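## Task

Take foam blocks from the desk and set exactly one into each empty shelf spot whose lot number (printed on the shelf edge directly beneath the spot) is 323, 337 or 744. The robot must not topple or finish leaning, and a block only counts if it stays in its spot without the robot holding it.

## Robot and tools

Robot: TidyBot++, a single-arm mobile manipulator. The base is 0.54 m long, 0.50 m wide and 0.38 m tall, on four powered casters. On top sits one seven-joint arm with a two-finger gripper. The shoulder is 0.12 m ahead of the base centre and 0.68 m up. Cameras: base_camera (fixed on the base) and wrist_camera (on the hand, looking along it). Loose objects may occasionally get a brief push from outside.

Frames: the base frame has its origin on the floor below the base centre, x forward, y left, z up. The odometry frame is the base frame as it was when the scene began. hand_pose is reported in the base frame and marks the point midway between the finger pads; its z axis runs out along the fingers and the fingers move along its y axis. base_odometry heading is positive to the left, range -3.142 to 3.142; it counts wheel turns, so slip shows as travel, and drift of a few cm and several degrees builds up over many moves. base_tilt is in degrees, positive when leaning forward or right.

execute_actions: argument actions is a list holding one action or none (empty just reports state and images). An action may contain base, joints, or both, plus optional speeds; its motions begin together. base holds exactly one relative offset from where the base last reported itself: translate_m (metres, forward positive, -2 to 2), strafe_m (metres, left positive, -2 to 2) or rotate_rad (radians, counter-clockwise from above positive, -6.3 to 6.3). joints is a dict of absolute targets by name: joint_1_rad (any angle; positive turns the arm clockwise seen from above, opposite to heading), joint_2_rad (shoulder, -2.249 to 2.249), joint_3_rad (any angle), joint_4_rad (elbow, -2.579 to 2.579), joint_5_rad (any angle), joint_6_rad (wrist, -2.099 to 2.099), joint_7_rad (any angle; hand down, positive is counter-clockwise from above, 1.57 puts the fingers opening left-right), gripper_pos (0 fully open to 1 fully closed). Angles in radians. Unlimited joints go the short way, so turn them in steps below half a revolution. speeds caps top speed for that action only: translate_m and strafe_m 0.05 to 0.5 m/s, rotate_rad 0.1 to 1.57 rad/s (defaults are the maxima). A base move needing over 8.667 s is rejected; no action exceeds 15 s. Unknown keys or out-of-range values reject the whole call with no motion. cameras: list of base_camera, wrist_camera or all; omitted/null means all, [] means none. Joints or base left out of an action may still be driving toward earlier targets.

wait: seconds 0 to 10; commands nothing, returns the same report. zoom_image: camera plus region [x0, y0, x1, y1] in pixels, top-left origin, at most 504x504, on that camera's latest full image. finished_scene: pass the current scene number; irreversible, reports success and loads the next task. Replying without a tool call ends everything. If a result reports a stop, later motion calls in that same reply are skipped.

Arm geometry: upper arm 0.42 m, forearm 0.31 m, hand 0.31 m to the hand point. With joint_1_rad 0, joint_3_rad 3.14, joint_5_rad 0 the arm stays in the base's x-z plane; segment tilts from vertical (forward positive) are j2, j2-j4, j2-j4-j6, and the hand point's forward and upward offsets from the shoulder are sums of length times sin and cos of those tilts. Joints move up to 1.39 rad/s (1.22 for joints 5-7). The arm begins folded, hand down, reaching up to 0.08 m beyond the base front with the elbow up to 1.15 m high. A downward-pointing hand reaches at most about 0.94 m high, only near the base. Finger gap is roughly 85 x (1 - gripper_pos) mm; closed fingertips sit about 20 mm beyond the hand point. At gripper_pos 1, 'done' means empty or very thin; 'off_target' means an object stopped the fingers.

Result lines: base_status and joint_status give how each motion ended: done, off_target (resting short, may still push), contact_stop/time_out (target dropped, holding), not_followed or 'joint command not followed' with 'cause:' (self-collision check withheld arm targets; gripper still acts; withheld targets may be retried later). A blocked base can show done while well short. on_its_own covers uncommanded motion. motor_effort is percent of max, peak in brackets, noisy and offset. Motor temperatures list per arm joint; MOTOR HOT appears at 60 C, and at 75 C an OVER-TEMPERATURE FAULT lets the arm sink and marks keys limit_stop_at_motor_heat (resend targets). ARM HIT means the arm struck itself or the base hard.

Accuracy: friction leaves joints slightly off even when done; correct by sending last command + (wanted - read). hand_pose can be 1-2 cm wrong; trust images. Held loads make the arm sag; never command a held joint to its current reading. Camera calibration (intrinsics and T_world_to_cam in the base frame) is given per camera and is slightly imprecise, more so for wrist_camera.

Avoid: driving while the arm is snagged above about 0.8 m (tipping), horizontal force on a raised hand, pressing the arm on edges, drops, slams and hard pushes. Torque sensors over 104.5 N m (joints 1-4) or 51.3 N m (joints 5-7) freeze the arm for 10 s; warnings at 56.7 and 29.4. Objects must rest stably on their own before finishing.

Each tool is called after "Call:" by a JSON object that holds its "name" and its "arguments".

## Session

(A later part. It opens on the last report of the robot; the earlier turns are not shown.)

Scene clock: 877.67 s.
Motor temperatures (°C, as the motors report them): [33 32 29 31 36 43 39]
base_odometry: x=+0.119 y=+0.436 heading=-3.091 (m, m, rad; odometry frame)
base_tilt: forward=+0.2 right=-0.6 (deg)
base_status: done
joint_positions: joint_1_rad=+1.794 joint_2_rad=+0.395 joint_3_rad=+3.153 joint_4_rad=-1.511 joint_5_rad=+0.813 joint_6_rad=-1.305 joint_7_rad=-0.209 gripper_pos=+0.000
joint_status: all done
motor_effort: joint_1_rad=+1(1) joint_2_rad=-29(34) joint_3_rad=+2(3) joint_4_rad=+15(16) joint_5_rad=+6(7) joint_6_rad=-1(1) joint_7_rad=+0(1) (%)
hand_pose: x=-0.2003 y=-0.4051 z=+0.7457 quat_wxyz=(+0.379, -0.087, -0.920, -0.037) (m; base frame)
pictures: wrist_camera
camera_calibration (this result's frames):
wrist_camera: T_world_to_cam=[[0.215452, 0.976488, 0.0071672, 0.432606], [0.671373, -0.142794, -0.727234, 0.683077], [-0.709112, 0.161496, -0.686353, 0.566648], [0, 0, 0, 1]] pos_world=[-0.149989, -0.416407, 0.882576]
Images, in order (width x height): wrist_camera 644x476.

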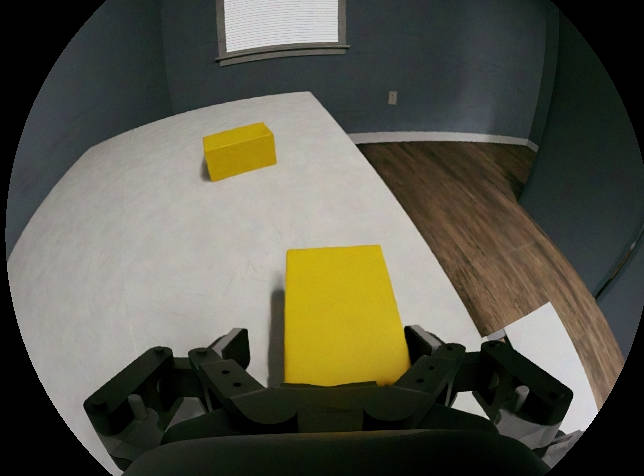

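Call:
{"name": "execute_actions", "arguments": {"actions": [{"base": {"translate_m": -0.012}, "joints": {"gripper_pos": 1.0}}], "cameras": ["wrist_camera"]}}

Scene clock: 890.93 s.
Motor temperatures (°C, as the motors report them): [33 32 29 31 36 43 39]
base_odometry: x=+0.131 y=+0.437 heading=-3.091 (m, m, rad; odometry frame)
base_tilt: forward=+0.2 right=-0.6 (deg)
base_status: done
joint_positions: joint_1_rad=+1.793 joint_2_rad=+0.395 joint_3_rad=+3.154 joint_4_rad=-1.511 joint_5_rad=+0.817 joint_6_rad=-1.305 joint_7_rad=-0.209 gripper_pos=+0.382
joint_status: gripper_pos off_target (ended at +0.382, target +1.000)
motor_effort: joint_1_rad=+1(4) joint_2_rad=-27(31) joint_3_rad=+2(4) joint_4_rad=+13(15) joint_5_rad=+5(6) joint_6_rad=+0(1) joint_7_rad=+0(0) (%)
hand_pose: x=-0.2008 y=-0.4052 z=+0.7465 quat_wxyz=(+0.381, -0.087, -0.920, -0.037) (m; base frame)
pictures: wrist_camera
camera_calibration (this result's frames):
wrist_camera: T_world_to_cam=[[0.21401, 0.976806, 0.0071045, 0.432673], [0.669235, -0.141318, -0.729489, 0.685861], [-0.711565, 0.160873, -0.683956, 0.564279], [0, 0, 0, 1]] pos_world=[-0.150078, -0.41649, 0.883196]
Images, in order (width x height): wrist_camera 644x476.

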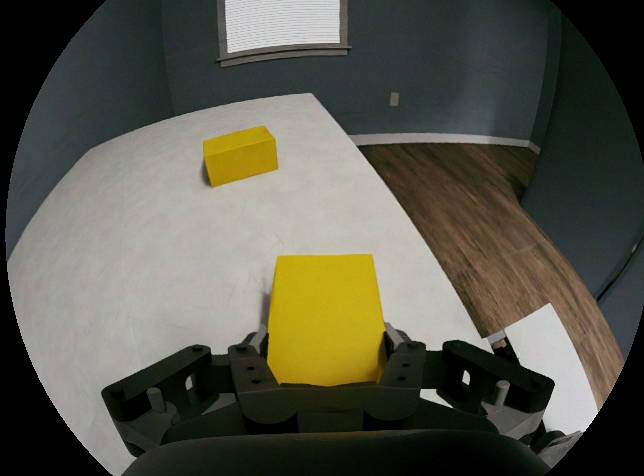

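Call:
{"name": "zoom_image", "arguments": {"camera": "wrist_camera", "region": [190, 110, 300, 200]}}

Region (190, 110, 300, 200) of wrist_camera's 644x476 image, scaled by 4.582; it fills the top 412 rows of this view, and the rest is white.

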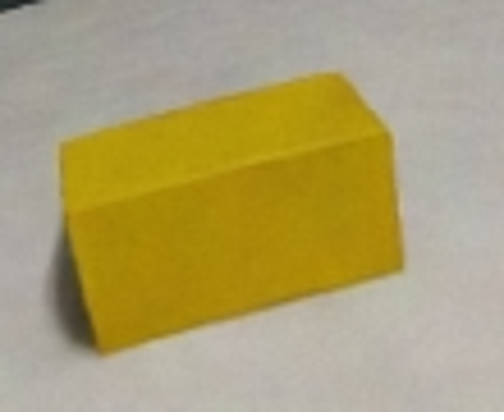

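Call:
{"name": "execute_actions", "arguments": {"actions": [{"base": {"translate_m": -1.6}, "joints": {"joint_1_rad": -0.02, "joint_2_rad": -0.1, "joint_4_rad": -1.045, "joint_5_rad": -0.022, "joint_6_rad": -1.435, "joint_7_rad": 1.6}}], "cameras": []}}

Call:
{"name": "execute_actions", "arguments": {"actions": [{"base": {"strafe_m": 1.0}, "joints": {"joint_1_rad": -1.3}}]}}

Scene clock: 948.93 s.
Motor temperatures (°C, as the motors report them): [33 33 29 31 36 43 39]
base_odometry: x=+1.729 y=+0.520 heading=-3.090 (m, m, rad; odometry frame)
base_tilt: forward=+0.2 right=-0.6 (deg)
base_status: done
joint_positions: joint_1_rad=+0.000 joint_2_rad=-0.093 joint_3_rad=+3.154 joint_4_rad=-1.058 joint_5_rad=+0.007 joint_6_rad=-1.392 joint_7_rad=+1.565 gripper_pos=+0.382
joint_status: all done
motor_effort: joint_1_rad=+1(3) joint_2_rad=-12(30) joint_3_rad=+0(3) joint_4_rad=+16(18) joint_5_rad=+0(6) joint_6_rad=+7(9) joint_7_rad=+0(0) (%)
hand_pose: x=+0.5581 y=-0.0067 z=+1.0597 quat_wxyz=(+0.004, +0.924, -0.009, +0.382) (m; base frame)
pictures: none
No camera images: the call's "cameras" was empty. Leave "cameras" out to get every camera's image.

Scene clock: 952.30 s.
Motor temperatures (°C, as the motors report them): [33 33 29 31 36 43 39]
base_odometry: x=+1.781 y=-0.479 heading=-3.090 (m, m, rad; odometry frame)
base_tilt: forward=+0.2 right=-0.6 (deg)
base_status: done
joint_positions: joint_1_rad=-1.281 joint_2_rad=-0.093 joint_3_rad=+3.155 joint_4_rad=-1.057 joint_5_rad=+0.007 joint_6_rad=-1.393 joint_7_rad=+1.565 gripper_pos=+0.382
joint_status: all done
motor_effort: joint_1_rad=+0(2) joint_2_rad=-14(17) joint_3_rad=+1(2) joint_4_rad=+17(17) joint_5_rad=+0(1) joint_6_rad=+8(8) joint_7_rad=+0(0) (%)
hand_pose: x=+0.2514 y=+0.4189 z=+1.0597 quat_wxyz=(-0.225, +0.747, +0.544, +0.309) (m; base frame)
pictures: base_camera, wrist_camera
camera_calibration (this result's frames):
wrist_camera: T_world_to_cam=[[0.943267, -0.331981, 0.00593386, -0.105156], [-0.223202, -0.647219, -0.728896, 1.16378], [0.24582, 0.686219, -0.684599, 0.507655], [0, 0, 0, 1]] pos_world=[0.234156, 0.369947, 1.19644]
Images, in order (width x height): base_camera 644x364, wrist_camera 644x476.

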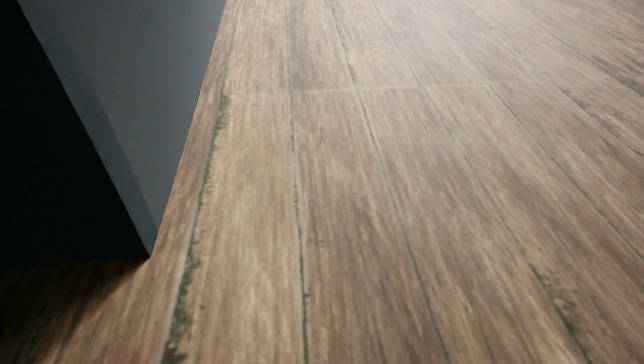

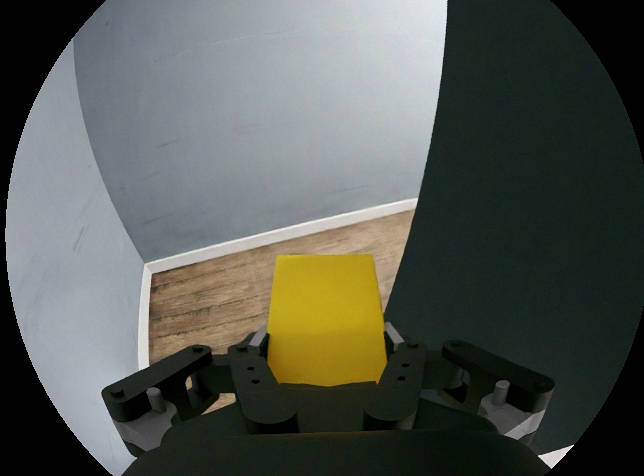

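Call:
{"name": "execute_actions", "arguments": {"actions": [{"base": {"strafe_m": 0.8}}], "cameras": []}}

Call:
{"name": "execute_actions", "arguments": {"actions": [{"base": {"strafe_m": 0.42}, "joints": {"joint_1_rad": 0.45}}]}}

Scene clock: 977.00 s.
Motor temperatures (°C, as the motors report them): [33 32 29 32 36 43 39]
base_odometry: x=+1.822 y=-1.278 heading=-3.090 (m, m, rad; odometry frame)
base_tilt: forward=+0.2 right=-0.6 (deg)
base_status: done
joint_positions: joint_1_rad=-1.281 joint_2_rad=-0.096 joint_3_rad=+3.155 joint_4_rad=-1.056 joint_5_rad=+0.007 joint_6_rad=-1.394 joint_7_rad=+1.565 gripper_pos=+0.382
joint_status: not commanded
motor_effort: joint_1_rad=+0(1) joint_2_rad=-14(17) joint_3_rad=+1(0) joint_4_rad=+17(17) joint_5_rad=+0(0) joint_6_rad=+8(9) joint_7_rad=+0(0) (%)
hand_pose: x=+0.2509 y=+0.4174 z=+1.0611 quat_wxyz=(-0.226, +0.746, +0.544, +0.310) (m; base frame)
pictures: none
No camera images: the call's "cameras" was empty. Leave "cameras" out to get every camera's image.

Scene clock: 979.93 s.
Motor temperatures (°C, as the motors report them): [33 32 29 32 36 43 39]
base_odometry: x=+1.844 y=-1.698 heading=-3.090 (m, m, rad; odometry frame)
base_tilt: forward=+0.2 right=-0.6 (deg)
base_status: done
joint_positions: joint_1_rad=+0.429 joint_2_rad=-0.094 joint_3_rad=+3.155 joint_4_rad=-1.056 joint_5_rad=+0.005 joint_6_rad=-1.395 joint_7_rad=+1.565 gripper_pos=+0.382
joint_status: all done
motor_effort: joint_1_rad=+0(1) joint_2_rad=-13(18) joint_3_rad=+0(2) joint_4_rad=+16(17) joint_5_rad=+0(1) joint_6_rad=+8(9) joint_7_rad=+0(0) (%)
hand_pose: x=+0.5149 y=-0.1886 z=+1.0601 quat_wxyz=(+0.085, +0.901, -0.206, +0.373) (m; base frame)
pictures: base_camera, wrist_camera
camera_calibration (this result's frames):
wrist_camera: T_world_to_cam=[[-0.459252, -0.888294, 0.00453487, 0.0632941], [-0.609827, 0.311563, -0.728724, 1.20951], [0.645909, -0.337434, -0.684792, 0.461161], [0, 0, 0, 1]] pos_world=[0.468795, -0.165005, 1.19692]
Images, in order (width x height): base_camera 644x364, wrist_camera 644x476.

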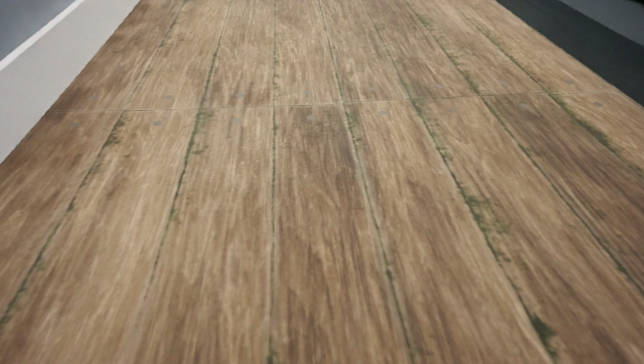

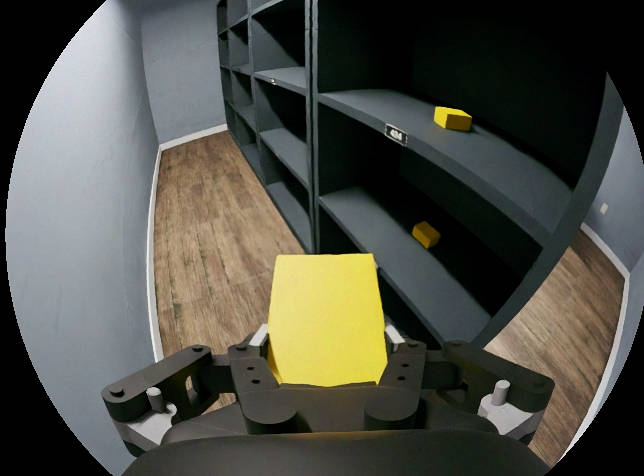

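Call:
{"name": "zoom_image", "arguments": {"camera": "base_camera", "region": [440, 0, 644, 120]}}

Call:
{"name": "zoom_image", "arguments": {"camera": "wrist_camera", "region": [210, 0, 330, 260]}}

Region (440, 0, 644, 120) of base_camera's 644x364 image, scaled by 2.471; it fills the top 296 rows of this view, and the rest is white.

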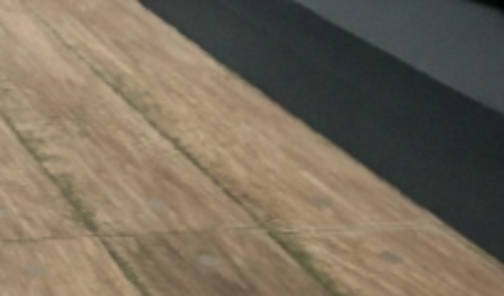

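Region (210, 0, 330, 260) of wrist_camera's 644x476 image, scaled by 1.938; it fills the left 233 columns of this view, and the rest is white.

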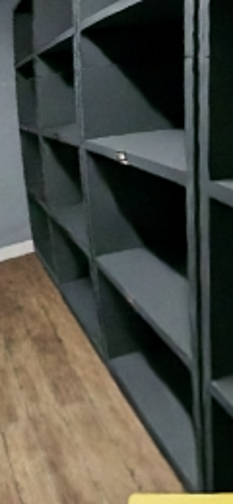

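Call:
{"name": "execute_actions", "arguments": {"actions": [{"base": {"rotate_rad": 0.032}}], "cameras": []}}

Call:
{"name": "execute_actions", "arguments": {"actions": [{"base": {"translate_m": 1.5}, "joints": {"joint_1_rad": 0.75}}]}}

Scene clock: 1020.27 s.
Motor temperatures (°C, as the motors report them): [33 32 29 32 36 43 39]
base_odometry: x=+1.844 y=-1.698 heading=-3.058 (m, m, rad; odometry frame)
base_tilt: forward=+0.2 right=-0.6 (deg)
base_status: done
joint_positions: joint_1_rad=+0.432 joint_2_rad=-0.094 joint_3_rad=+3.155 joint_4_rad=-1.056 joint_5_rad=+0.005 joint_6_rad=-1.395 joint_7_rad=+1.565 gripper_pos=+0.382
joint_status: not commanded
motor_effort: joint_1_rad=+0(1) joint_2_rad=-13(15) joint_3_rad=+0(2) joint_4_rad=+16(17) joint_5_rad=+0(1) joint_6_rad=+8(8) joint_7_rad=+0(0) (%)
hand_pose: x=+0.5146 y=-0.1894 z=+1.0601 quat_wxyz=(+0.085, +0.901, -0.207, +0.373) (m; base frame)
pictures: none
No camera images: the call's "cameras" was empty. Leave "cameras" out to get every camera's image.

Scene clock: 1024.63 s.
Motor temperatures (°C, as the motors report them): [33 32 29 32 36 43 39]
base_odometry: x=+0.349 y=-1.824 heading=-3.058 (m, m, rad; odometry frame)
base_tilt: forward=+0.2 right=-0.6 (deg)
base_status: done
joint_positions: joint_1_rad=+0.732 joint_2_rad=-0.096 joint_3_rad=+3.155 joint_4_rad=-1.056 joint_5_rad=+0.004 joint_6_rad=-1.395 joint_7_rad=+1.565 gripper_pos=+0.382
joint_status: all done
motor_effort: joint_1_rad=+0(1) joint_2_rad=-14(16) joint_3_rad=+1(1) joint_4_rad=+17(17) joint_5_rad=+0(1) joint_6_rad=+8(8) joint_7_rad=+0(0) (%)
hand_pose: x=+0.4405 y=-0.2972 z=+1.0611 quat_wxyz=(+0.140, +0.859, -0.339, +0.357) (m; base frame)
pictures: base_camera, wrist_camera
camera_calibration (this result's frames):
wrist_camera: T_world_to_cam=[[-0.702374, -0.711799, 0.00359845, 0.0932426], [-0.4882, 0.478044, -0.730161, 1.19607], [0.518008, -0.514602, -0.683266, 0.475336], [0, 0, 0, 1]] pos_world=[0.403186, -0.260796, 1.19777]
Images, in order (width x height): base_camera 644x364, wrist_camera 644x476.

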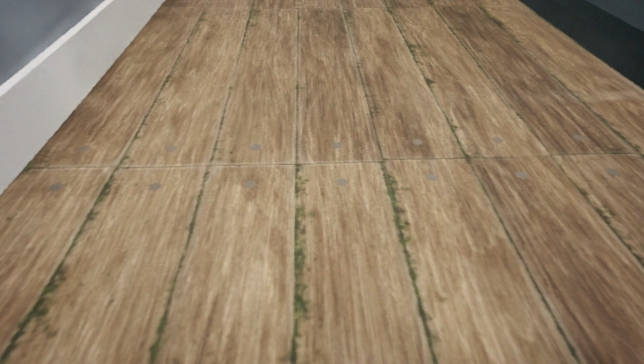

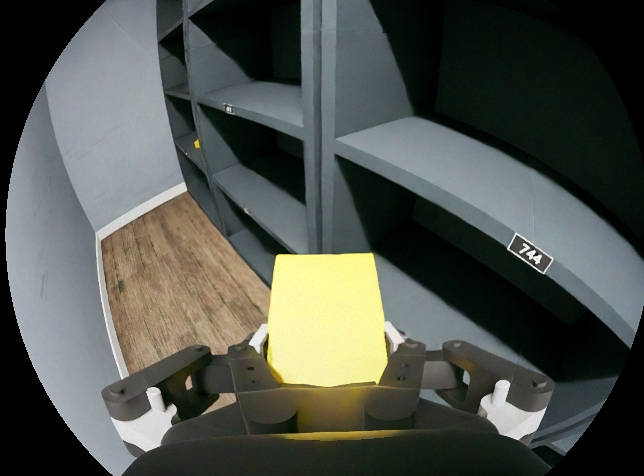

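Call:
{"name": "zoom_image", "arguments": {"camera": "wrist_camera", "region": [160, 70, 280, 230]}}

Region (160, 70, 280, 230) of wrist_camera's 644x476 image, scaled by 3.150; it fills the left 378 columns of this view, and the rest is white.

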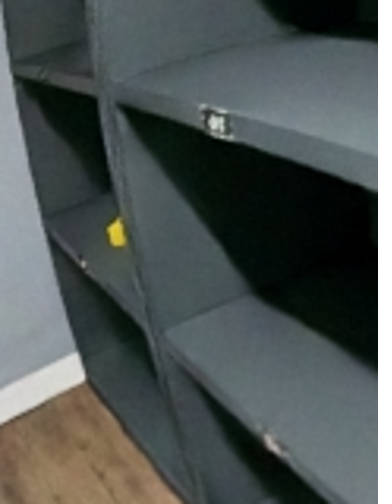

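Call:
{"name": "zoom_image", "arguments": {"camera": "wrist_camera", "region": [495, 220, 565, 285]}}

Region (495, 220, 565, 285) of wrist_camera's 644x476 image, scaled by 7.200; it fills the top 468 rows of this view, and the rest is white.

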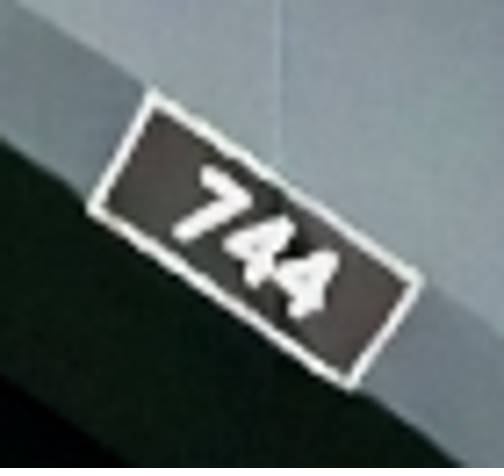

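Call:
{"name": "execute_actions", "arguments": {"actions": [{"base": {"translate_m": 0.22}, "joints": {"joint_1_rad": 1.595, "joint_2_rad": 0.056, "joint_4_rad": -0.934, "joint_6_rad": -1.325}}], "cameras": ["wrist_camera"]}}

Scene clock: 1069.80 s.
Motor temperatures (°C, as the motors report them): [33 32 29 32 36 43 39]
base_odometry: x=+0.130 y=-1.842 heading=-3.057 (m, m, rad; odometry frame)
base_tilt: forward=+0.2 right=-0.6 (deg)
base_status: done
joint_positions: joint_1_rad=+1.576 joint_2_rad=+0.035 joint_3_rad=+3.155 joint_4_rad=-0.950 joint_5_rad=+0.004 joint_6_rad=-1.374 joint_7_rad=+1.565 gripper_pos=+0.382
joint_status: all done
motor_effort: joint_1_rad=+0(1) joint_2_rad=-19(20) joint_3_rad=+1(3) joint_4_rad=+17(16) joint_5_rad=+0(1) joint_6_rad=+8(8) joint_7_rad=+0(0) (%)
hand_pose: x=+0.1104 y=-0.4963 z=+1.0552 quat_wxyz=(+0.273, +0.646, -0.662, +0.266) (m; base frame)
pictures: wrist_camera
camera_calibration (this result's frames):
wrist_camera: T_world_to_cam=[[-0.998671, 0.0512796, 0.00510922, 0.129531], [0.0314831, 0.685598, -0.7273, 1.16841], [-0.0407985, -0.726172, -0.686301, 0.49977], [0, 0, 0, 1]] pos_world=[0.112964, -0.444782, 1.19211]
Images, in order (width x height): wrist_camera 644x476.

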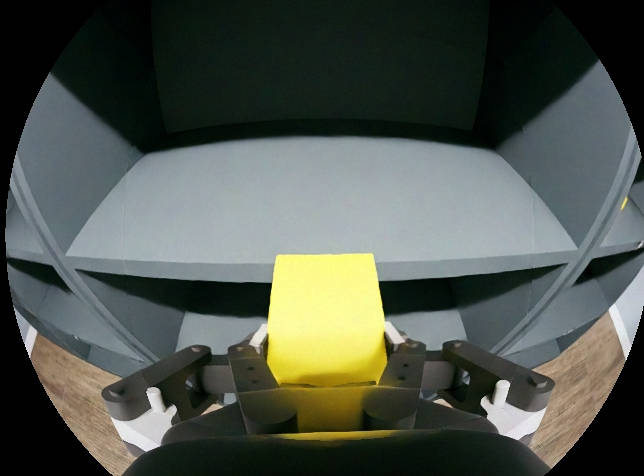

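Call:
{"name": "zoom_image", "arguments": {"camera": "wrist_camera", "region": [200, 220, 450, 320]}}

Region (200, 220, 450, 320) of wrist_camera's 644x476 image, scaled by 2.016; it fills the top 202 rows of this view, and the rest is white.

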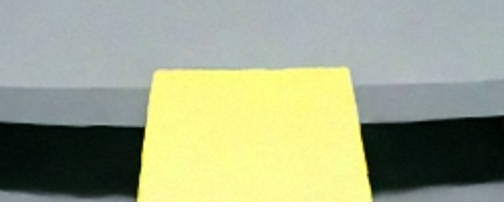

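Call:
{"name": "execute_actions", "arguments": {"actions": [{"base": {"strafe_m": -0.272}}], "cameras": ["wrist_camera"]}}

Scene clock: 1089.00 s.
Motor temperatures (°C, as the motors report them): [33 32 29 32 36 43 39]
base_odometry: x=+0.107 y=-1.571 heading=-3.057 (m, m, rad; odometry frame)
base_tilt: forward=+0.2 right=-0.6 (deg)
base_status: done
joint_positions: joint_1_rad=+1.576 joint_2_rad=+0.058 joint_3_rad=+3.155 joint_4_rad=-0.947 joint_5_rad=+0.003 joint_6_rad=-1.370 joint_7_rad=+1.565 gripper_pos=+0.382
joint_status: not commanded
motor_effort: joint_1_rad=+0(0) joint_2_rad=-20(23) joint_3_rad=+0(0) joint_4_rad=+17(18) joint_5_rad=+0(0) joint_6_rad=+8(8) joint_7_rad=+0(0) (%)
hand_pose: x=+0.1102 y=-0.5057 z=+1.0464 quat_wxyz=(+0.268, +0.648, -0.664, +0.261) (m; base frame)
pictures: wrist_camera
camera_calibration (this result's frames):
wrist_camera: T_world_to_cam=[[-0.998658, 0.0514464, 0.00588295, 0.129139], [0.0316586, 0.696517, -0.716842, 1.16303], [-0.0409765, -0.715694, -0.697211, 0.503597], [0, 0, 0, 1]] pos_world=[0.112782, -0.456289, 1.18406]
Images, in order (width x height): wrist_camera 644x476.

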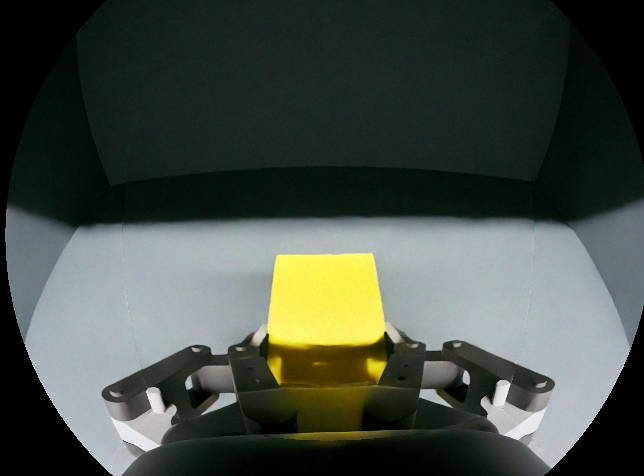

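Call:
{"name": "execute_actions", "arguments": {"actions": [{"joints": {"joint_4_rad": -1.066, "joint_6_rad": -1.203}}], "cameras": ["wrist_camera"]}}

Scene clock: 1095.60 s.
Motor temperatures (°C, as the motors report them): [33 32 29 32 36 43 39]
base_odometry: x=+0.107 y=-1.571 heading=-3.057 (m, m, rad; odometry frame)
base_tilt: forward=+0.2 right=-0.6 (deg)
base_status: not commanded
joint_positions: joint_1_rad=+1.576 joint_2_rad=+0.057 joint_3_rad=+3.155 joint_4_rad=-1.056 joint_5_rad=+0.003 joint_6_rad=-1.250 joint_7_rad=+1.565 gripper_pos=+0.382
joint_status: all done
motor_effort: joint_1_rad=+0(0) joint_2_rad=-20(23) joint_3_rad=+1(0) joint_4_rad=+18(19) joint_5_rad=+0(0) joint_6_rad=+8(9) joint_7_rad=+0(0) (%)
hand_pose: x=+0.1099 y=-0.5248 z=+1.0192 quat_wxyz=(+0.272, +0.646, -0.662, +0.265) (m; base frame)
pictures: wrist_camera
camera_calibration (this result's frames):
wrist_camera: T_world_to_cam=[[-0.998675, 0.0511407, 0.00570368, 0.129965], [0.0311031, 0.688221, -0.724834, 1.16071], [-0.0409939, -0.723696, -0.6889, 0.458319], [0, 0, 0, 1]] pos_world=[0.11248, -0.473788, 1.15632]
Images, in order (width x height): wrist_camera 644x476.

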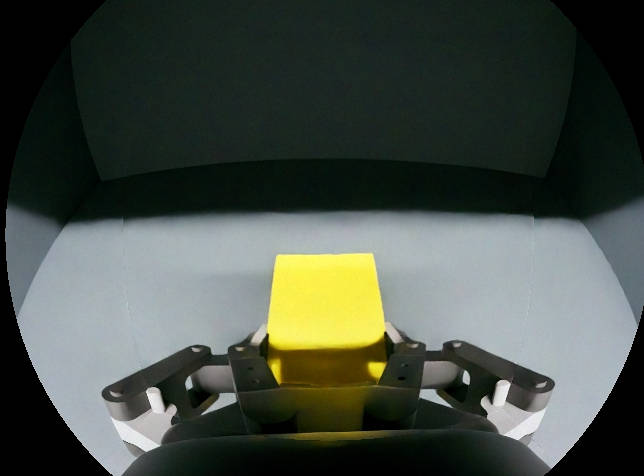

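Call:
{"name": "execute_actions", "arguments": {"actions": [{"joints": {"gripper_pos": 0.0}}], "cameras": ["wrist_camera"]}}

Scene clock: 1101.83 s.
Motor temperatures (°C, as the motors report them): [33 32 29 32 36 43 39]
base_odometry: x=+0.107 y=-1.571 heading=-3.057 (m, m, rad; odometry frame)
base_tilt: forward=+0.2 right=-0.6 (deg)
base_status: not commanded
joint_positions: joint_1_rad=+1.576 joint_2_rad=+0.057 joint_3_rad=+3.155 joint_4_rad=-1.056 joint_5_rad=+0.003 joint_6_rad=-1.250 joint_7_rad=+1.565 gripper_pos=+0.000
joint_status: all done
motor_effort: joint_1_rad=+0(0) joint_2_rad=-20(20) joint_3_rad=+0(0) joint_4_rad=+17(18) joint_5_rad=+0(0) joint_6_rad=+8(8) joint_7_rad=+0(0) (%)
hand_pose: x=+0.1099 y=-0.5248 z=+1.0192 quat_wxyz=(+0.272, +0.646, -0.662, +0.265) (m; base frame)
pictures: wrist_camera
camera_calibration (this result's frames):
wrist_camera: T_world_to_cam=[[-0.998675, 0.0511408, 0.00570349, 0.129965], [0.0311033, 0.688221, -0.724834, 1.16071], [-0.0409938, -0.723696, -0.6889, 0.458319], [0, 0, 0, 1]] pos_world=[0.11248, -0.473788, 1.15632]
Images, in order (width x height): wrist_camera 644x476.

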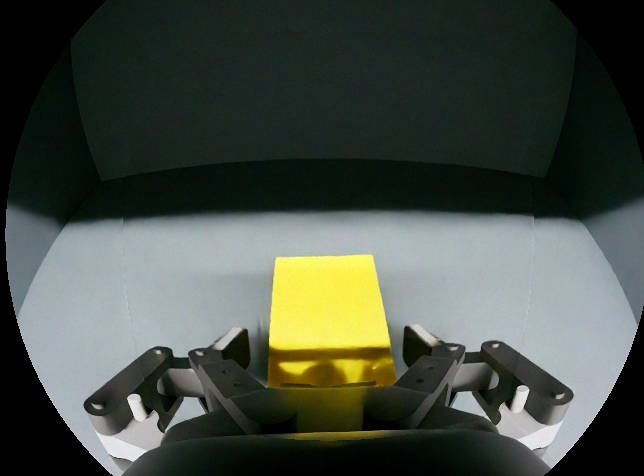

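Call:
{"name": "execute_actions", "arguments": {"actions": [{"base": {"strafe_m": 0.24}, "joints": {"joint_2_rad": -0.15}}], "cameras": ["wrist_camera"]}}

Scene clock: 1127.90 s.
Motor temperatures (°C, as the motors report them): [33 32 29 32 36 43 39]
base_odometry: x=+0.127 y=-1.811 heading=-3.057 (m, m, rad; odometry frame)
base_tilt: forward=+0.2 right=-0.6 (deg)
base_status: done
joint_positions: joint_1_rad=+1.578 joint_2_rad=-0.156 joint_3_rad=+3.155 joint_4_rad=-1.060 joint_5_rad=+0.002 joint_6_rad=-1.247 joint_7_rad=+1.565 gripper_pos=+0.000
joint_status: all done
motor_effort: joint_1_rad=+1(1) joint_2_rad=-10(25) joint_3_rad=+1(2) joint_4_rad=+16(19) joint_5_rad=+0(1) joint_6_rad=+9(9) joint_7_rad=+0(0) (%)
hand_pose: x=+0.1098 y=-0.4421 z=+1.1213 quat_wxyz=(+0.339, +0.614, -0.631, +0.334) (m; base frame)
pictures: wrist_camera
camera_calibration (this result's frames):
wrist_camera: T_world_to_cam=[[-0.9986, 0.0526412, -0.00514048, 0.137831], [0.0318072, 0.52003, -0.853556, 1.24769], [-0.042259, -0.852524, -0.520977, 0.343397], [0, 0, 0, 1]] pos_world=[0.112464, -0.36334, 1.24459]
Images, in order (width x height): wrist_camera 644x476.

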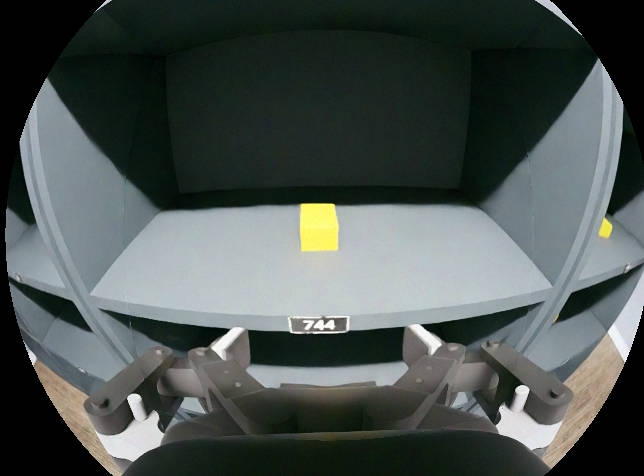

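Call:
{"name": "execute_actions", "arguments": {"actions": [{"base": {"translate_m": -1.72}}], "cameras": ["base_camera"]}}

Scene clock: 1178.40 s.
Motor temperatures (°C, as the motors report them): [33 32 29 32 36 43 39]
base_odometry: x=+1.841 y=-1.666 heading=-3.057 (m, m, rad; odometry frame)
base_tilt: forward=+0.2 right=-0.6 (deg)
base_status: done
joint_positions: joint_1_rad=+1.579 joint_2_rad=-0.156 joint_3_rad=+3.155 joint_4_rad=-1.060 joint_5_rad=+0.002 joint_6_rad=-1.246 joint_7_rad=+1.565 gripper_pos=+0.000
joint_status: not commanded
motor_effort: joint_1_rad=+1(1) joint_2_rad=-11(12) joint_3_rad=+0(3) joint_4_rad=+16(16) joint_5_rad=+0(1) joint_6_rad=+9(9) joint_7_rad=+0(0) (%)
hand_pose: x=+0.1097 y=-0.4421 z=+1.1214 quat_wxyz=(+0.339, +0.613, -0.631, +0.334) (m; base frame)
pictures: base_camera
Images, in order (width x height): base_camera 644x364.

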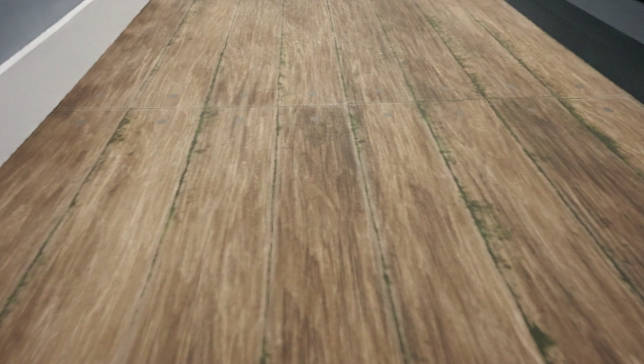

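Call:
{"name": "execute_actions", "arguments": {"actions": []}}

Scene clock: 1202.87 s.
Motor temperatures (°C, as the motors report them): [33 32 29 32 36 43 39]
base_odometry: x=+1.841 y=-1.666 heading=-3.057 (m, m, rad; odometry frame)
base_tilt: forward=+0.2 right=-0.6 (deg)
base_status: done
joint_positions: joint_1_rad=+1.579 joint_2_rad=-0.156 joint_3_rad=+3.155 joint_4_rad=-1.060 joint_5_rad=+0.002 joint_6_rad=-1.246 joint_7_rad=+1.565 gripper_pos=+0.000
joint_status: not commanded
motor_effort: joint_1_rad=+0(1) joint_2_rad=-11(12) joint_3_rad=+1(3) joint_4_rad=+16(16) joint_5_rad=+0(1) joint_6_rad=+9(9) joint_7_rad=+0(0) (%)
hand_pose: x=+0.1097 y=-0.4421 z=+1.1214 quat_wxyz=(+0.339, +0.613, -0.631, +0.334) (m; base frame)
pictures: base_camera, wrist_camera
camera_calibration (this result's frames):
wrist_camera: T_world_to_cam=[[-0.998586, 0.0528815, -0.00546786, 0.138207], [0.0322042, 0.519861, -0.853643, 1.24773], [-0.0422994, -0.852612, -0.520829, 0.343193], [0, 0, 0, 1]] pos_world=[0.112346, -0.363346, 1.24462]
Images, in order (width x height): base_camera 644x364, wrist_camera 644x476.

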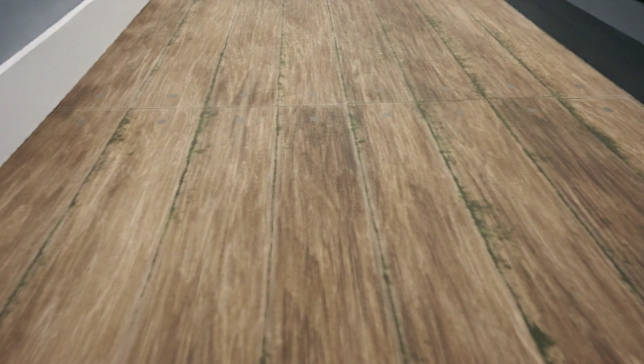

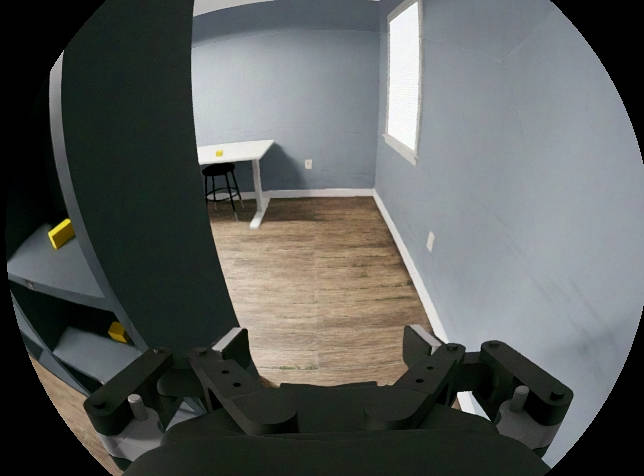

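Call:
{"name": "execute_actions", "arguments": {"actions": [{"base":{"strafe_m":-2.0},"joints":{"joint_1_rad":1.368,"joint_2_rad":0.365,"joint_4_rad":-1.365,"joint_6_rad":-0.597}}]}}

Scene clock: 1222.33 s.
Motor temperatures (°C, as the motors report them): [33 32 29 32 36 43 39]
base_odometry: x=+1.674 y=+0.328 heading=-3.057 (m, m, rad; odometry frame)
base_tilt: forward=+0.2 right=-0.6 (deg)
base_status: done
joint_positions: joint_1_rad=+1.388 joint_2_rad=+0.370 joint_3_rad=+3.155 joint_4_rad=-1.362 joint_5_rad=+0.002 joint_6_rad=-0.640 joint_7_rad=+1.565 gripper_pos=+0.000
joint_status: all done
motor_effort: joint_1_rad=+1(1) joint_2_rad=-32(37) joint_3_rad=+0(0) joint_4_rad=+19(22) joint_5_rad=+0(0) joint_6_rad=+8(9) joint_7_rad=+0(0) (%)
hand_pose: x=+0.2361 y=-0.6691 z=+0.7999 quat_wxyz=(+0.243, +0.708, -0.598, +0.286) (m; base frame)
pictures: base_camera, wrist_camera
camera_calibration (this result's frames):
wrist_camera: T_world_to_cam=[[-0.990178, -0.139547, 0.00864876, 0.132671], [-0.103214, 0.687843, -0.718484, 1.12354], [0.0943132, -0.712319, -0.69549, 0.188901], [0, 0, 0, 1]] pos_world=[0.229517, -0.619744, 0.937473]
Images, in order (width x height): base_camera 644x364, wrist_camera 644x476.

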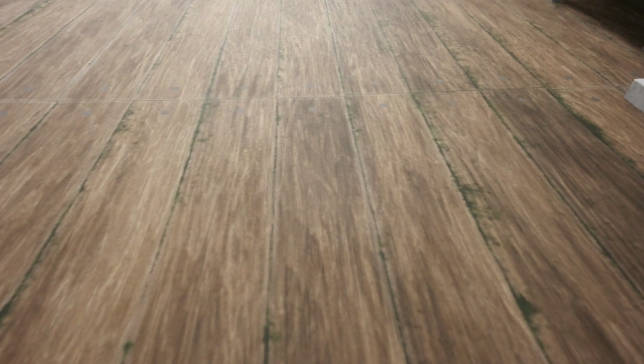

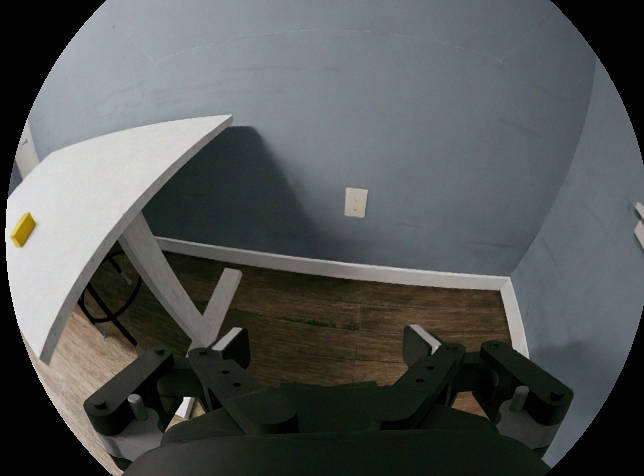

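Call:
{"name": "zoom_image", "arguments": {"camera": "wrist_camera", "region": [0, 190, 100, 270]}}

Region (0, 190, 100, 270) of wrist_camera's 644x476 image, scaled by 5.040; it fills the top 403 rows of this view, and the rest is white.

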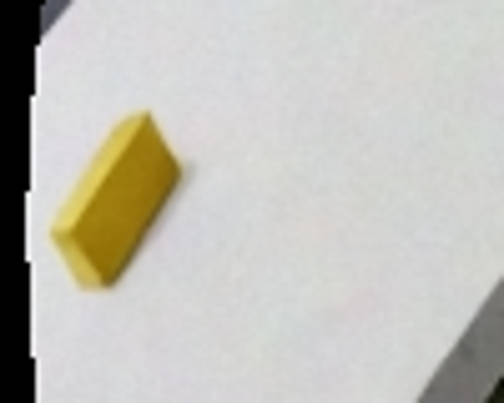

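Call:
{"name": "execute_actions", "arguments": {"actions": [{"base":{"translate_m":0.805}}], "cameras": ["wrist_camera"]}}

Scene clock: 1253.23 s.
Motor temperatures (°C, as the motors report them): [33 32 29 32 36 43 39]
base_odometry: x=+0.871 y=+0.260 heading=-3.057 (m, m, rad; odometry frame)
base_tilt: forward=+0.2 right=-0.6 (deg)
base_status: done
joint_positions: joint_1_rad=+1.378 joint_2_rad=+0.370 joint_3_rad=+3.155 joint_4_rad=-1.362 joint_5_rad=+0.002 joint_6_rad=-0.640 joint_7_rad=+1.565 gripper_pos=+0.000
joint_status: not commanded
motor_effort: joint_1_rad=+1(3) joint_2_rad=-32(33) joint_3_rad=+0(3) joint_4_rad=+19(19) joint_5_rad=+0(1) joint_6_rad=+8(8) joint_7_rad=+0(0) (%)
hand_pose: x=+0.2419 y=-0.6681 z=+0.8000 quat_wxyz=(+0.242, +0.711, -0.595, +0.287) (m; base frame)
pictures: wrist_camera
camera_calibration (this result's frames):
wrist_camera: T_world_to_cam=[[-0.988926, -0.148149, 0.008771, 0.132443], [-0.109239, 0.686644, -0.71874, 1.12439], [0.100458, -0.711739, -0.695223, 0.187777], [0, 0, 0, 1]] pos_world=[0.234941, -0.618788, 0.937533]
Images, in order (width x height): wrist_camera 644x476.

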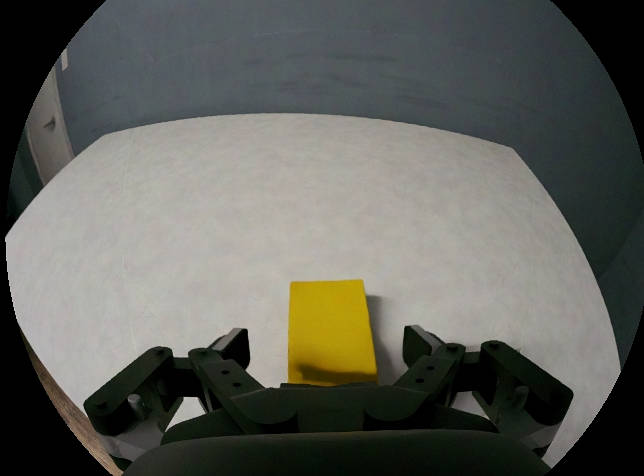

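Call:
{"name": "zoom_image", "arguments": {"camera": "wrist_camera", "region": [226, 260, 426, 410]}}

Region (226, 260, 426, 410) of wrist_camera's 644x476 image, scaled by 2.520; it fills the top 378 rows of this view, and the rest is white.

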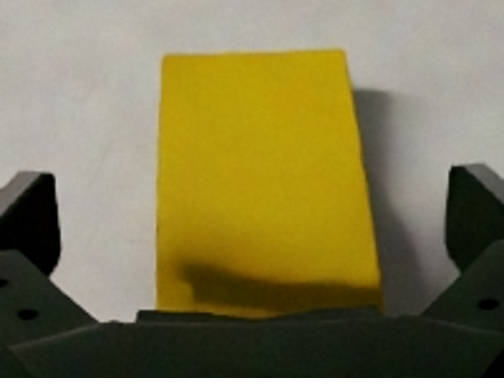

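Call:
{"name": "execute_actions", "arguments": {"actions": [{"base":{"strafe_m":-0.033},"joints":{"joint_4_rad":-1.558,"joint_6_rad":-0.397}}], "cameras": ["wrist_camera"]}}

Scene clock: 1307.90 s.
Motor temperatures (°C, as the motors report them): [33 33 29 32 36 43 39]
base_odometry: x=+0.868 y=+0.293 heading=-3.057 (m, m, rad; odometry frame)
base_tilt: forward=+0.2 right=-0.6 (deg)
base_status: done
joint_positions: joint_1_rad=+1.378 joint_2_rad=+0.368 joint_3_rad=+3.155 joint_4_rad=-1.550 joint_5_rad=+0.002 joint_6_rad=-0.444 joint_7_rad=+1.565 gripper_pos=+0.000
joint_status: all done
motor_effort: joint_1_rad=+0(2) joint_2_rad=-32(35) joint_3_rad=+0(1) joint_4_rad=+18(21) joint_5_rad=+0(0) joint_6_rad=+7(9) joint_7_rad=+0(0) (%)
hand_pose: x=+0.2394 y=-0.6550 z=+0.7459 quat_wxyz=(+0.245, +0.710, -0.594, +0.290) (m; base frame)
pictures: wrist_camera
camera_calibration (this result's frames):
wrist_camera: T_world_to_cam=[[-0.988887, -0.148434, 0.008372, 0.132421], [-0.108209, 0.68, -0.725183, 1.07636], [0.101949, -0.71803, -0.688505, 0.150282], [0, 0, 0, 1]] pos_world=[0.2321, -0.604363, 0.882921]
Images, in order (width x height): wrist_camera 644x476.

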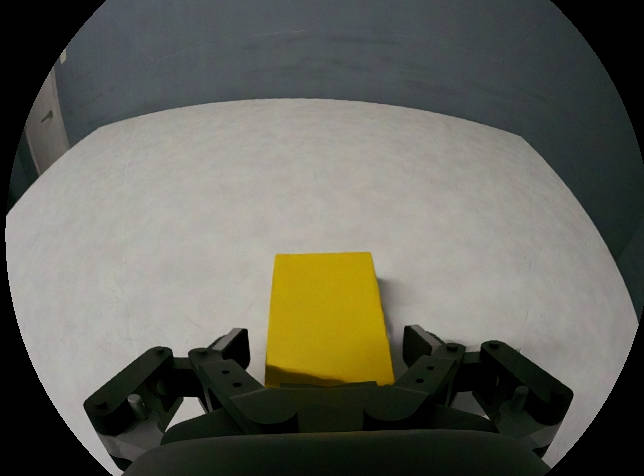

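The block is centred with the far edge at v≈255 as desired. Close the gripper.

Call:
{"name": "execute_actions", "arguments": {"actions": [{"joints":{"gripper_pos":1.0}}], "cameras": ["wrist_camera"]}}

Scene clock: 1311.50 s.
Motor temperatures (°C, as the motors report them): [33 33 29 32 36 43 39]
base_odometry: x=+0.868 y=+0.293 heading=-3.057 (m, m, rad; odometry frame)
base_tilt: forward=+0.2 right=-0.6 (deg)
base_status: not commanded
joint_positions: joint_1_rad=+1.378 joint_2_rad=+0.367 joint_3_rad=+3.155 joint_4_rad=-1.550 joint_5_rad=+0.002 joint_6_rad=-0.442 joint_7_rad=+1.565 gripper_pos=+0.396
joint_status: gripper_pos off_target (ended at +0.396, target +1.000)
motor_effort: joint_1_rad=+1(0) joint_2_rad=-32(33) joint_3_rad=+0(0) joint_4_rad=+18(19) joint_5_rad=+0(0) joint_6_rad=+8(8) joint_7_rad=+0(0) (%)
hand_pose: x=+0.2394 y=-0.6553 z=+0.7470 quat_wxyz=(+0.246, +0.709, -0.593, +0.292) (m; base frame)
pictures: wrist_camera
camera_calibration (this result's frames):
wrist_camera: T_world_to_cam=[[-0.98889, -0.148421, 0.00825298, 0.13252], [-0.107776, 0.677628, -0.727465, 1.07742], [0.102379, -0.720272, -0.686096, 0.147443], [0, 0, 0, 1]] pos_world=[0.232072, -0.604219, 0.883849]
Images, in order (width x height): wrist_camera 644x476.

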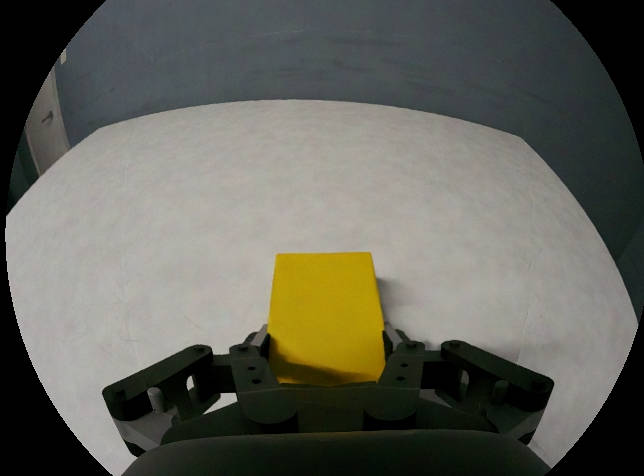

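Call:
{"name": "execute_actions", "arguments": {"actions": [{"base":{"translate_m":-0.805},"joints":{"joint_2_rad":-0.22}}]}}

Scene clock: 1434.47 s.
Motor temperatures (°C, as the motors report them): [33 33 29 32 36 43 39]
base_odometry: x=+1.670 y=+0.362 heading=-3.057 (m, m, rad; odometry frame)
base_tilt: forward=+0.2 right=-0.6 (deg)
base_status: done
joint_positions: joint_1_rad=+1.376 joint_2_rad=-0.214 joint_3_rad=+3.155 joint_4_rad=-1.554 joint_5_rad=+0.002 joint_6_rad=-0.441 joint_7_rad=+1.565 gripper_pos=+0.396
joint_status: all done
motor_effort: joint_1_rad=+0(3) joint_2_rad=-13(35) joint_3_rad=+0(2) joint_4_rad=+20(21) joint_5_rad=+0(0) joint_6_rad=+10(10) joint_7_rad=+0(0) (%)
hand_pose: x=+0.2129 y=-0.5126 z=+1.1001 quat_wxyz=(+0.401, +0.596, -0.500, +0.485) (m; base frame)
pictures: base_camera, wrist_camera
camera_calibration (this result's frames):
wrist_camera: T_world_to_cam=[[-0.988048, -0.153221, -0.016853, 0.149499], [-0.0108183, 0.177991, -0.983973, 1.2402], [0.153765, -0.97203, -0.177521, -0.204268], [0, 0, 0, 1]] pos_world=[0.192538, -0.396393, 1.18659]
Images, in order (width x height): base_camera 644x364, wrist_camera 644x476.

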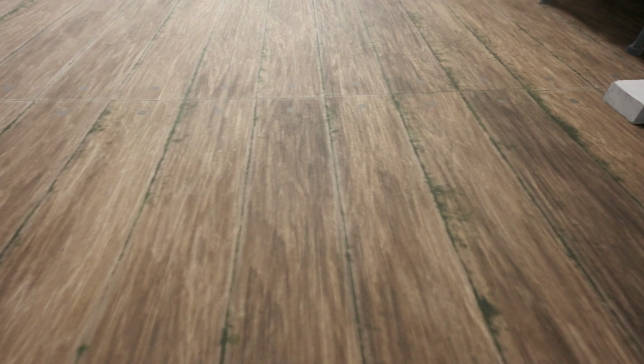

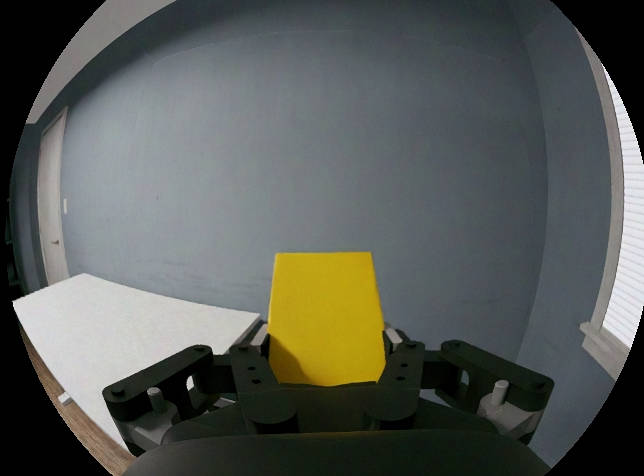

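Call:
{"name": "execute_actions", "arguments": {"actions": [{"base":{"strafe_m":2.0},"joints":{"joint_1_rad":1.24,"joint_2_rad":-0.455,"joint_4_rad":-2.405,"joint_6_rad":-0.24}}]}}

Scene clock: 1448.27 s.
Motor temperatures (°C, as the motors report them): [33 33 29 32 36 43 39]
base_odometry: x=+1.840 y=-1.631 heading=-3.057 (m, m, rad; odometry frame)
base_tilt: forward=+0.2 right=-0.6 (deg)
base_status: done
joint_positions: joint_1_rad=+1.264 joint_2_rad=-0.441 joint_3_rad=+3.155 joint_4_rad=-2.397 joint_5_rad=+0.002 joint_6_rad=-0.289 joint_7_rad=+1.565 gripper_pos=+0.396
joint_status: all done
motor_effort: joint_1_rad=+0(1) joint_2_rad=-3(18) joint_3_rad=+1(2) joint_4_rad=+19(22) joint_5_rad=+0(0) joint_6_rad=+8(10) joint_7_rad=+0(0) (%)
hand_pose: x=+0.2228 y=-0.3397 z=+0.7501 quat_wxyz=(+0.256, +0.722, -0.539, +0.350) (m; base frame)
pictures: base_camera, wrist_camera
camera_calibration (this result's frames):
wrist_camera: T_world_to_cam=[[-0.965381, -0.260773, -0.00614607, 0.130312], [-0.151454, 0.579554, -0.800737, 0.895454], [0.212372, -0.772085, -0.598985, 0.271098], [0, 0, 0, 1]] pos_world=[0.203846, -0.275671, 0.880207]
Images, in order (width x height): base_camera 644x364, wrist_camera 644x476.

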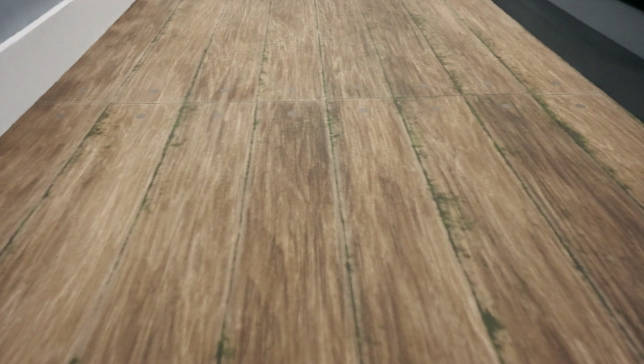

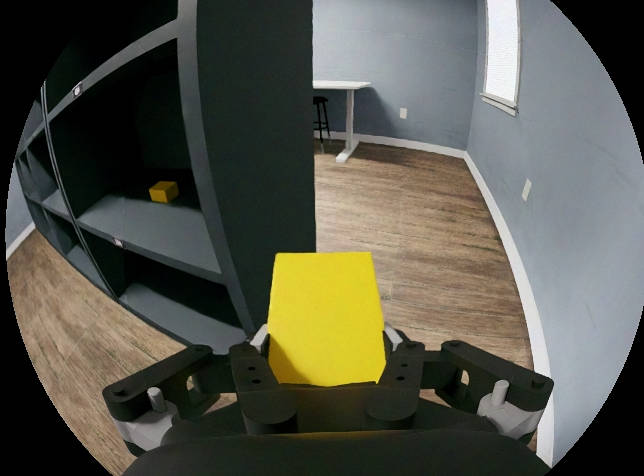

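Call:
{"name": "zoom_image", "arguments": {"camera": "base_camera", "region": [444, 0, 644, 150]}}

Call:
{"name": "zoom_image", "arguments": {"camera": "wrist_camera", "region": [10, 60, 190, 270]}}

Region (444, 0, 644, 150) of base_camera's 644x364 image, scaled by 2.520; it fills the top 378 rows of this view, and the rest is white.

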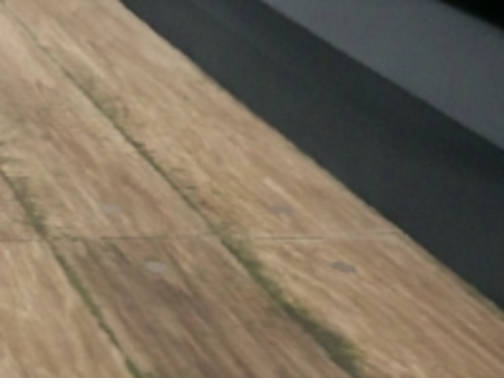

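Region (10, 60, 190, 270) of wrist_camera's 644x476 image, scaled by 2.400; it fills the left 432 columns of this view, and the rest is white.

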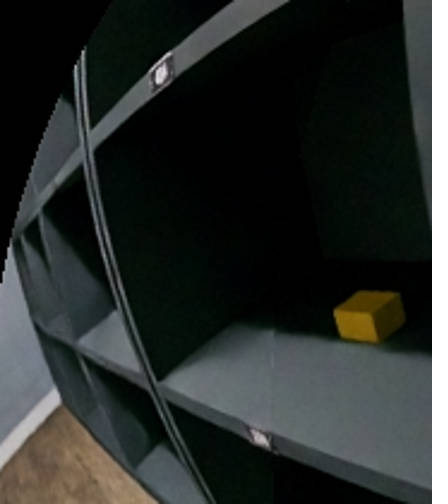

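Call:
{"name": "execute_actions", "arguments": {"actions": [{"base":{"translate_m":1.72}}]}}

Scene clock: 1468.90 s.
Motor temperatures (°C, as the motors report them): [33 33 29 32 36 43 39]
base_odometry: x=+0.126 y=-1.777 heading=-3.057 (m, m, rad; odometry frame)
base_tilt: forward=+0.2 right=-0.6 (deg)
base_status: done
joint_positions: joint_1_rad=+1.262 joint_2_rad=-0.441 joint_3_rad=+3.155 joint_4_rad=-2.397 joint_5_rad=+0.002 joint_6_rad=-0.288 joint_7_rad=+1.565 gripper_pos=+0.396
joint_status: not commanded
motor_effort: joint_1_rad=+0(0) joint_2_rad=-3(4) joint_3_rad=+1(2) joint_4_rad=+19(19) joint_5_rad=+0(0) joint_6_rad=+9(8) joint_7_rad=+0(0) (%)
hand_pose: x=+0.2234 y=-0.3397 z=+0.7503 quat_wxyz=(+0.256, +0.722, -0.539, +0.351) (m; base frame)
pictures: base_camera, wrist_camera
camera_calibration (this result's frames):
wrist_camera: T_world_to_cam=[[-0.964952, -0.262352, -0.00618083, 0.130289], [-0.15221, 0.578717, -0.801198, 0.895895], [0.213773, -0.772177, -0.598367, 0.270336], [0, 0, 0, 1]] pos_world=[0.204297, -0.275541, 0.880355]
Images, in order (width x height): base_camera 644x364, wrist_camera 644x476.

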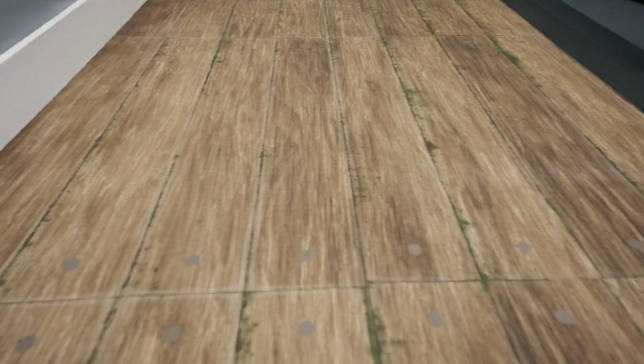

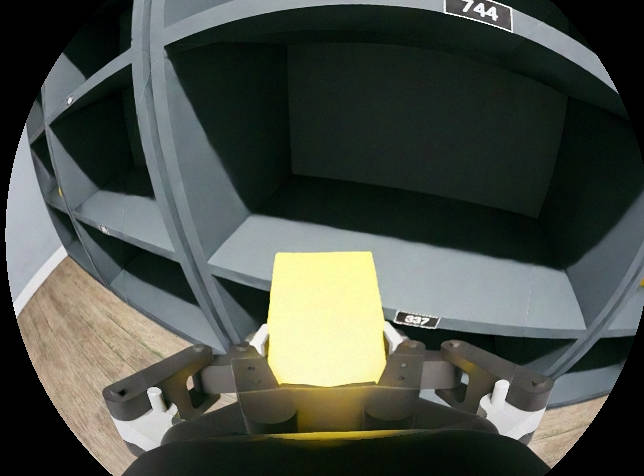

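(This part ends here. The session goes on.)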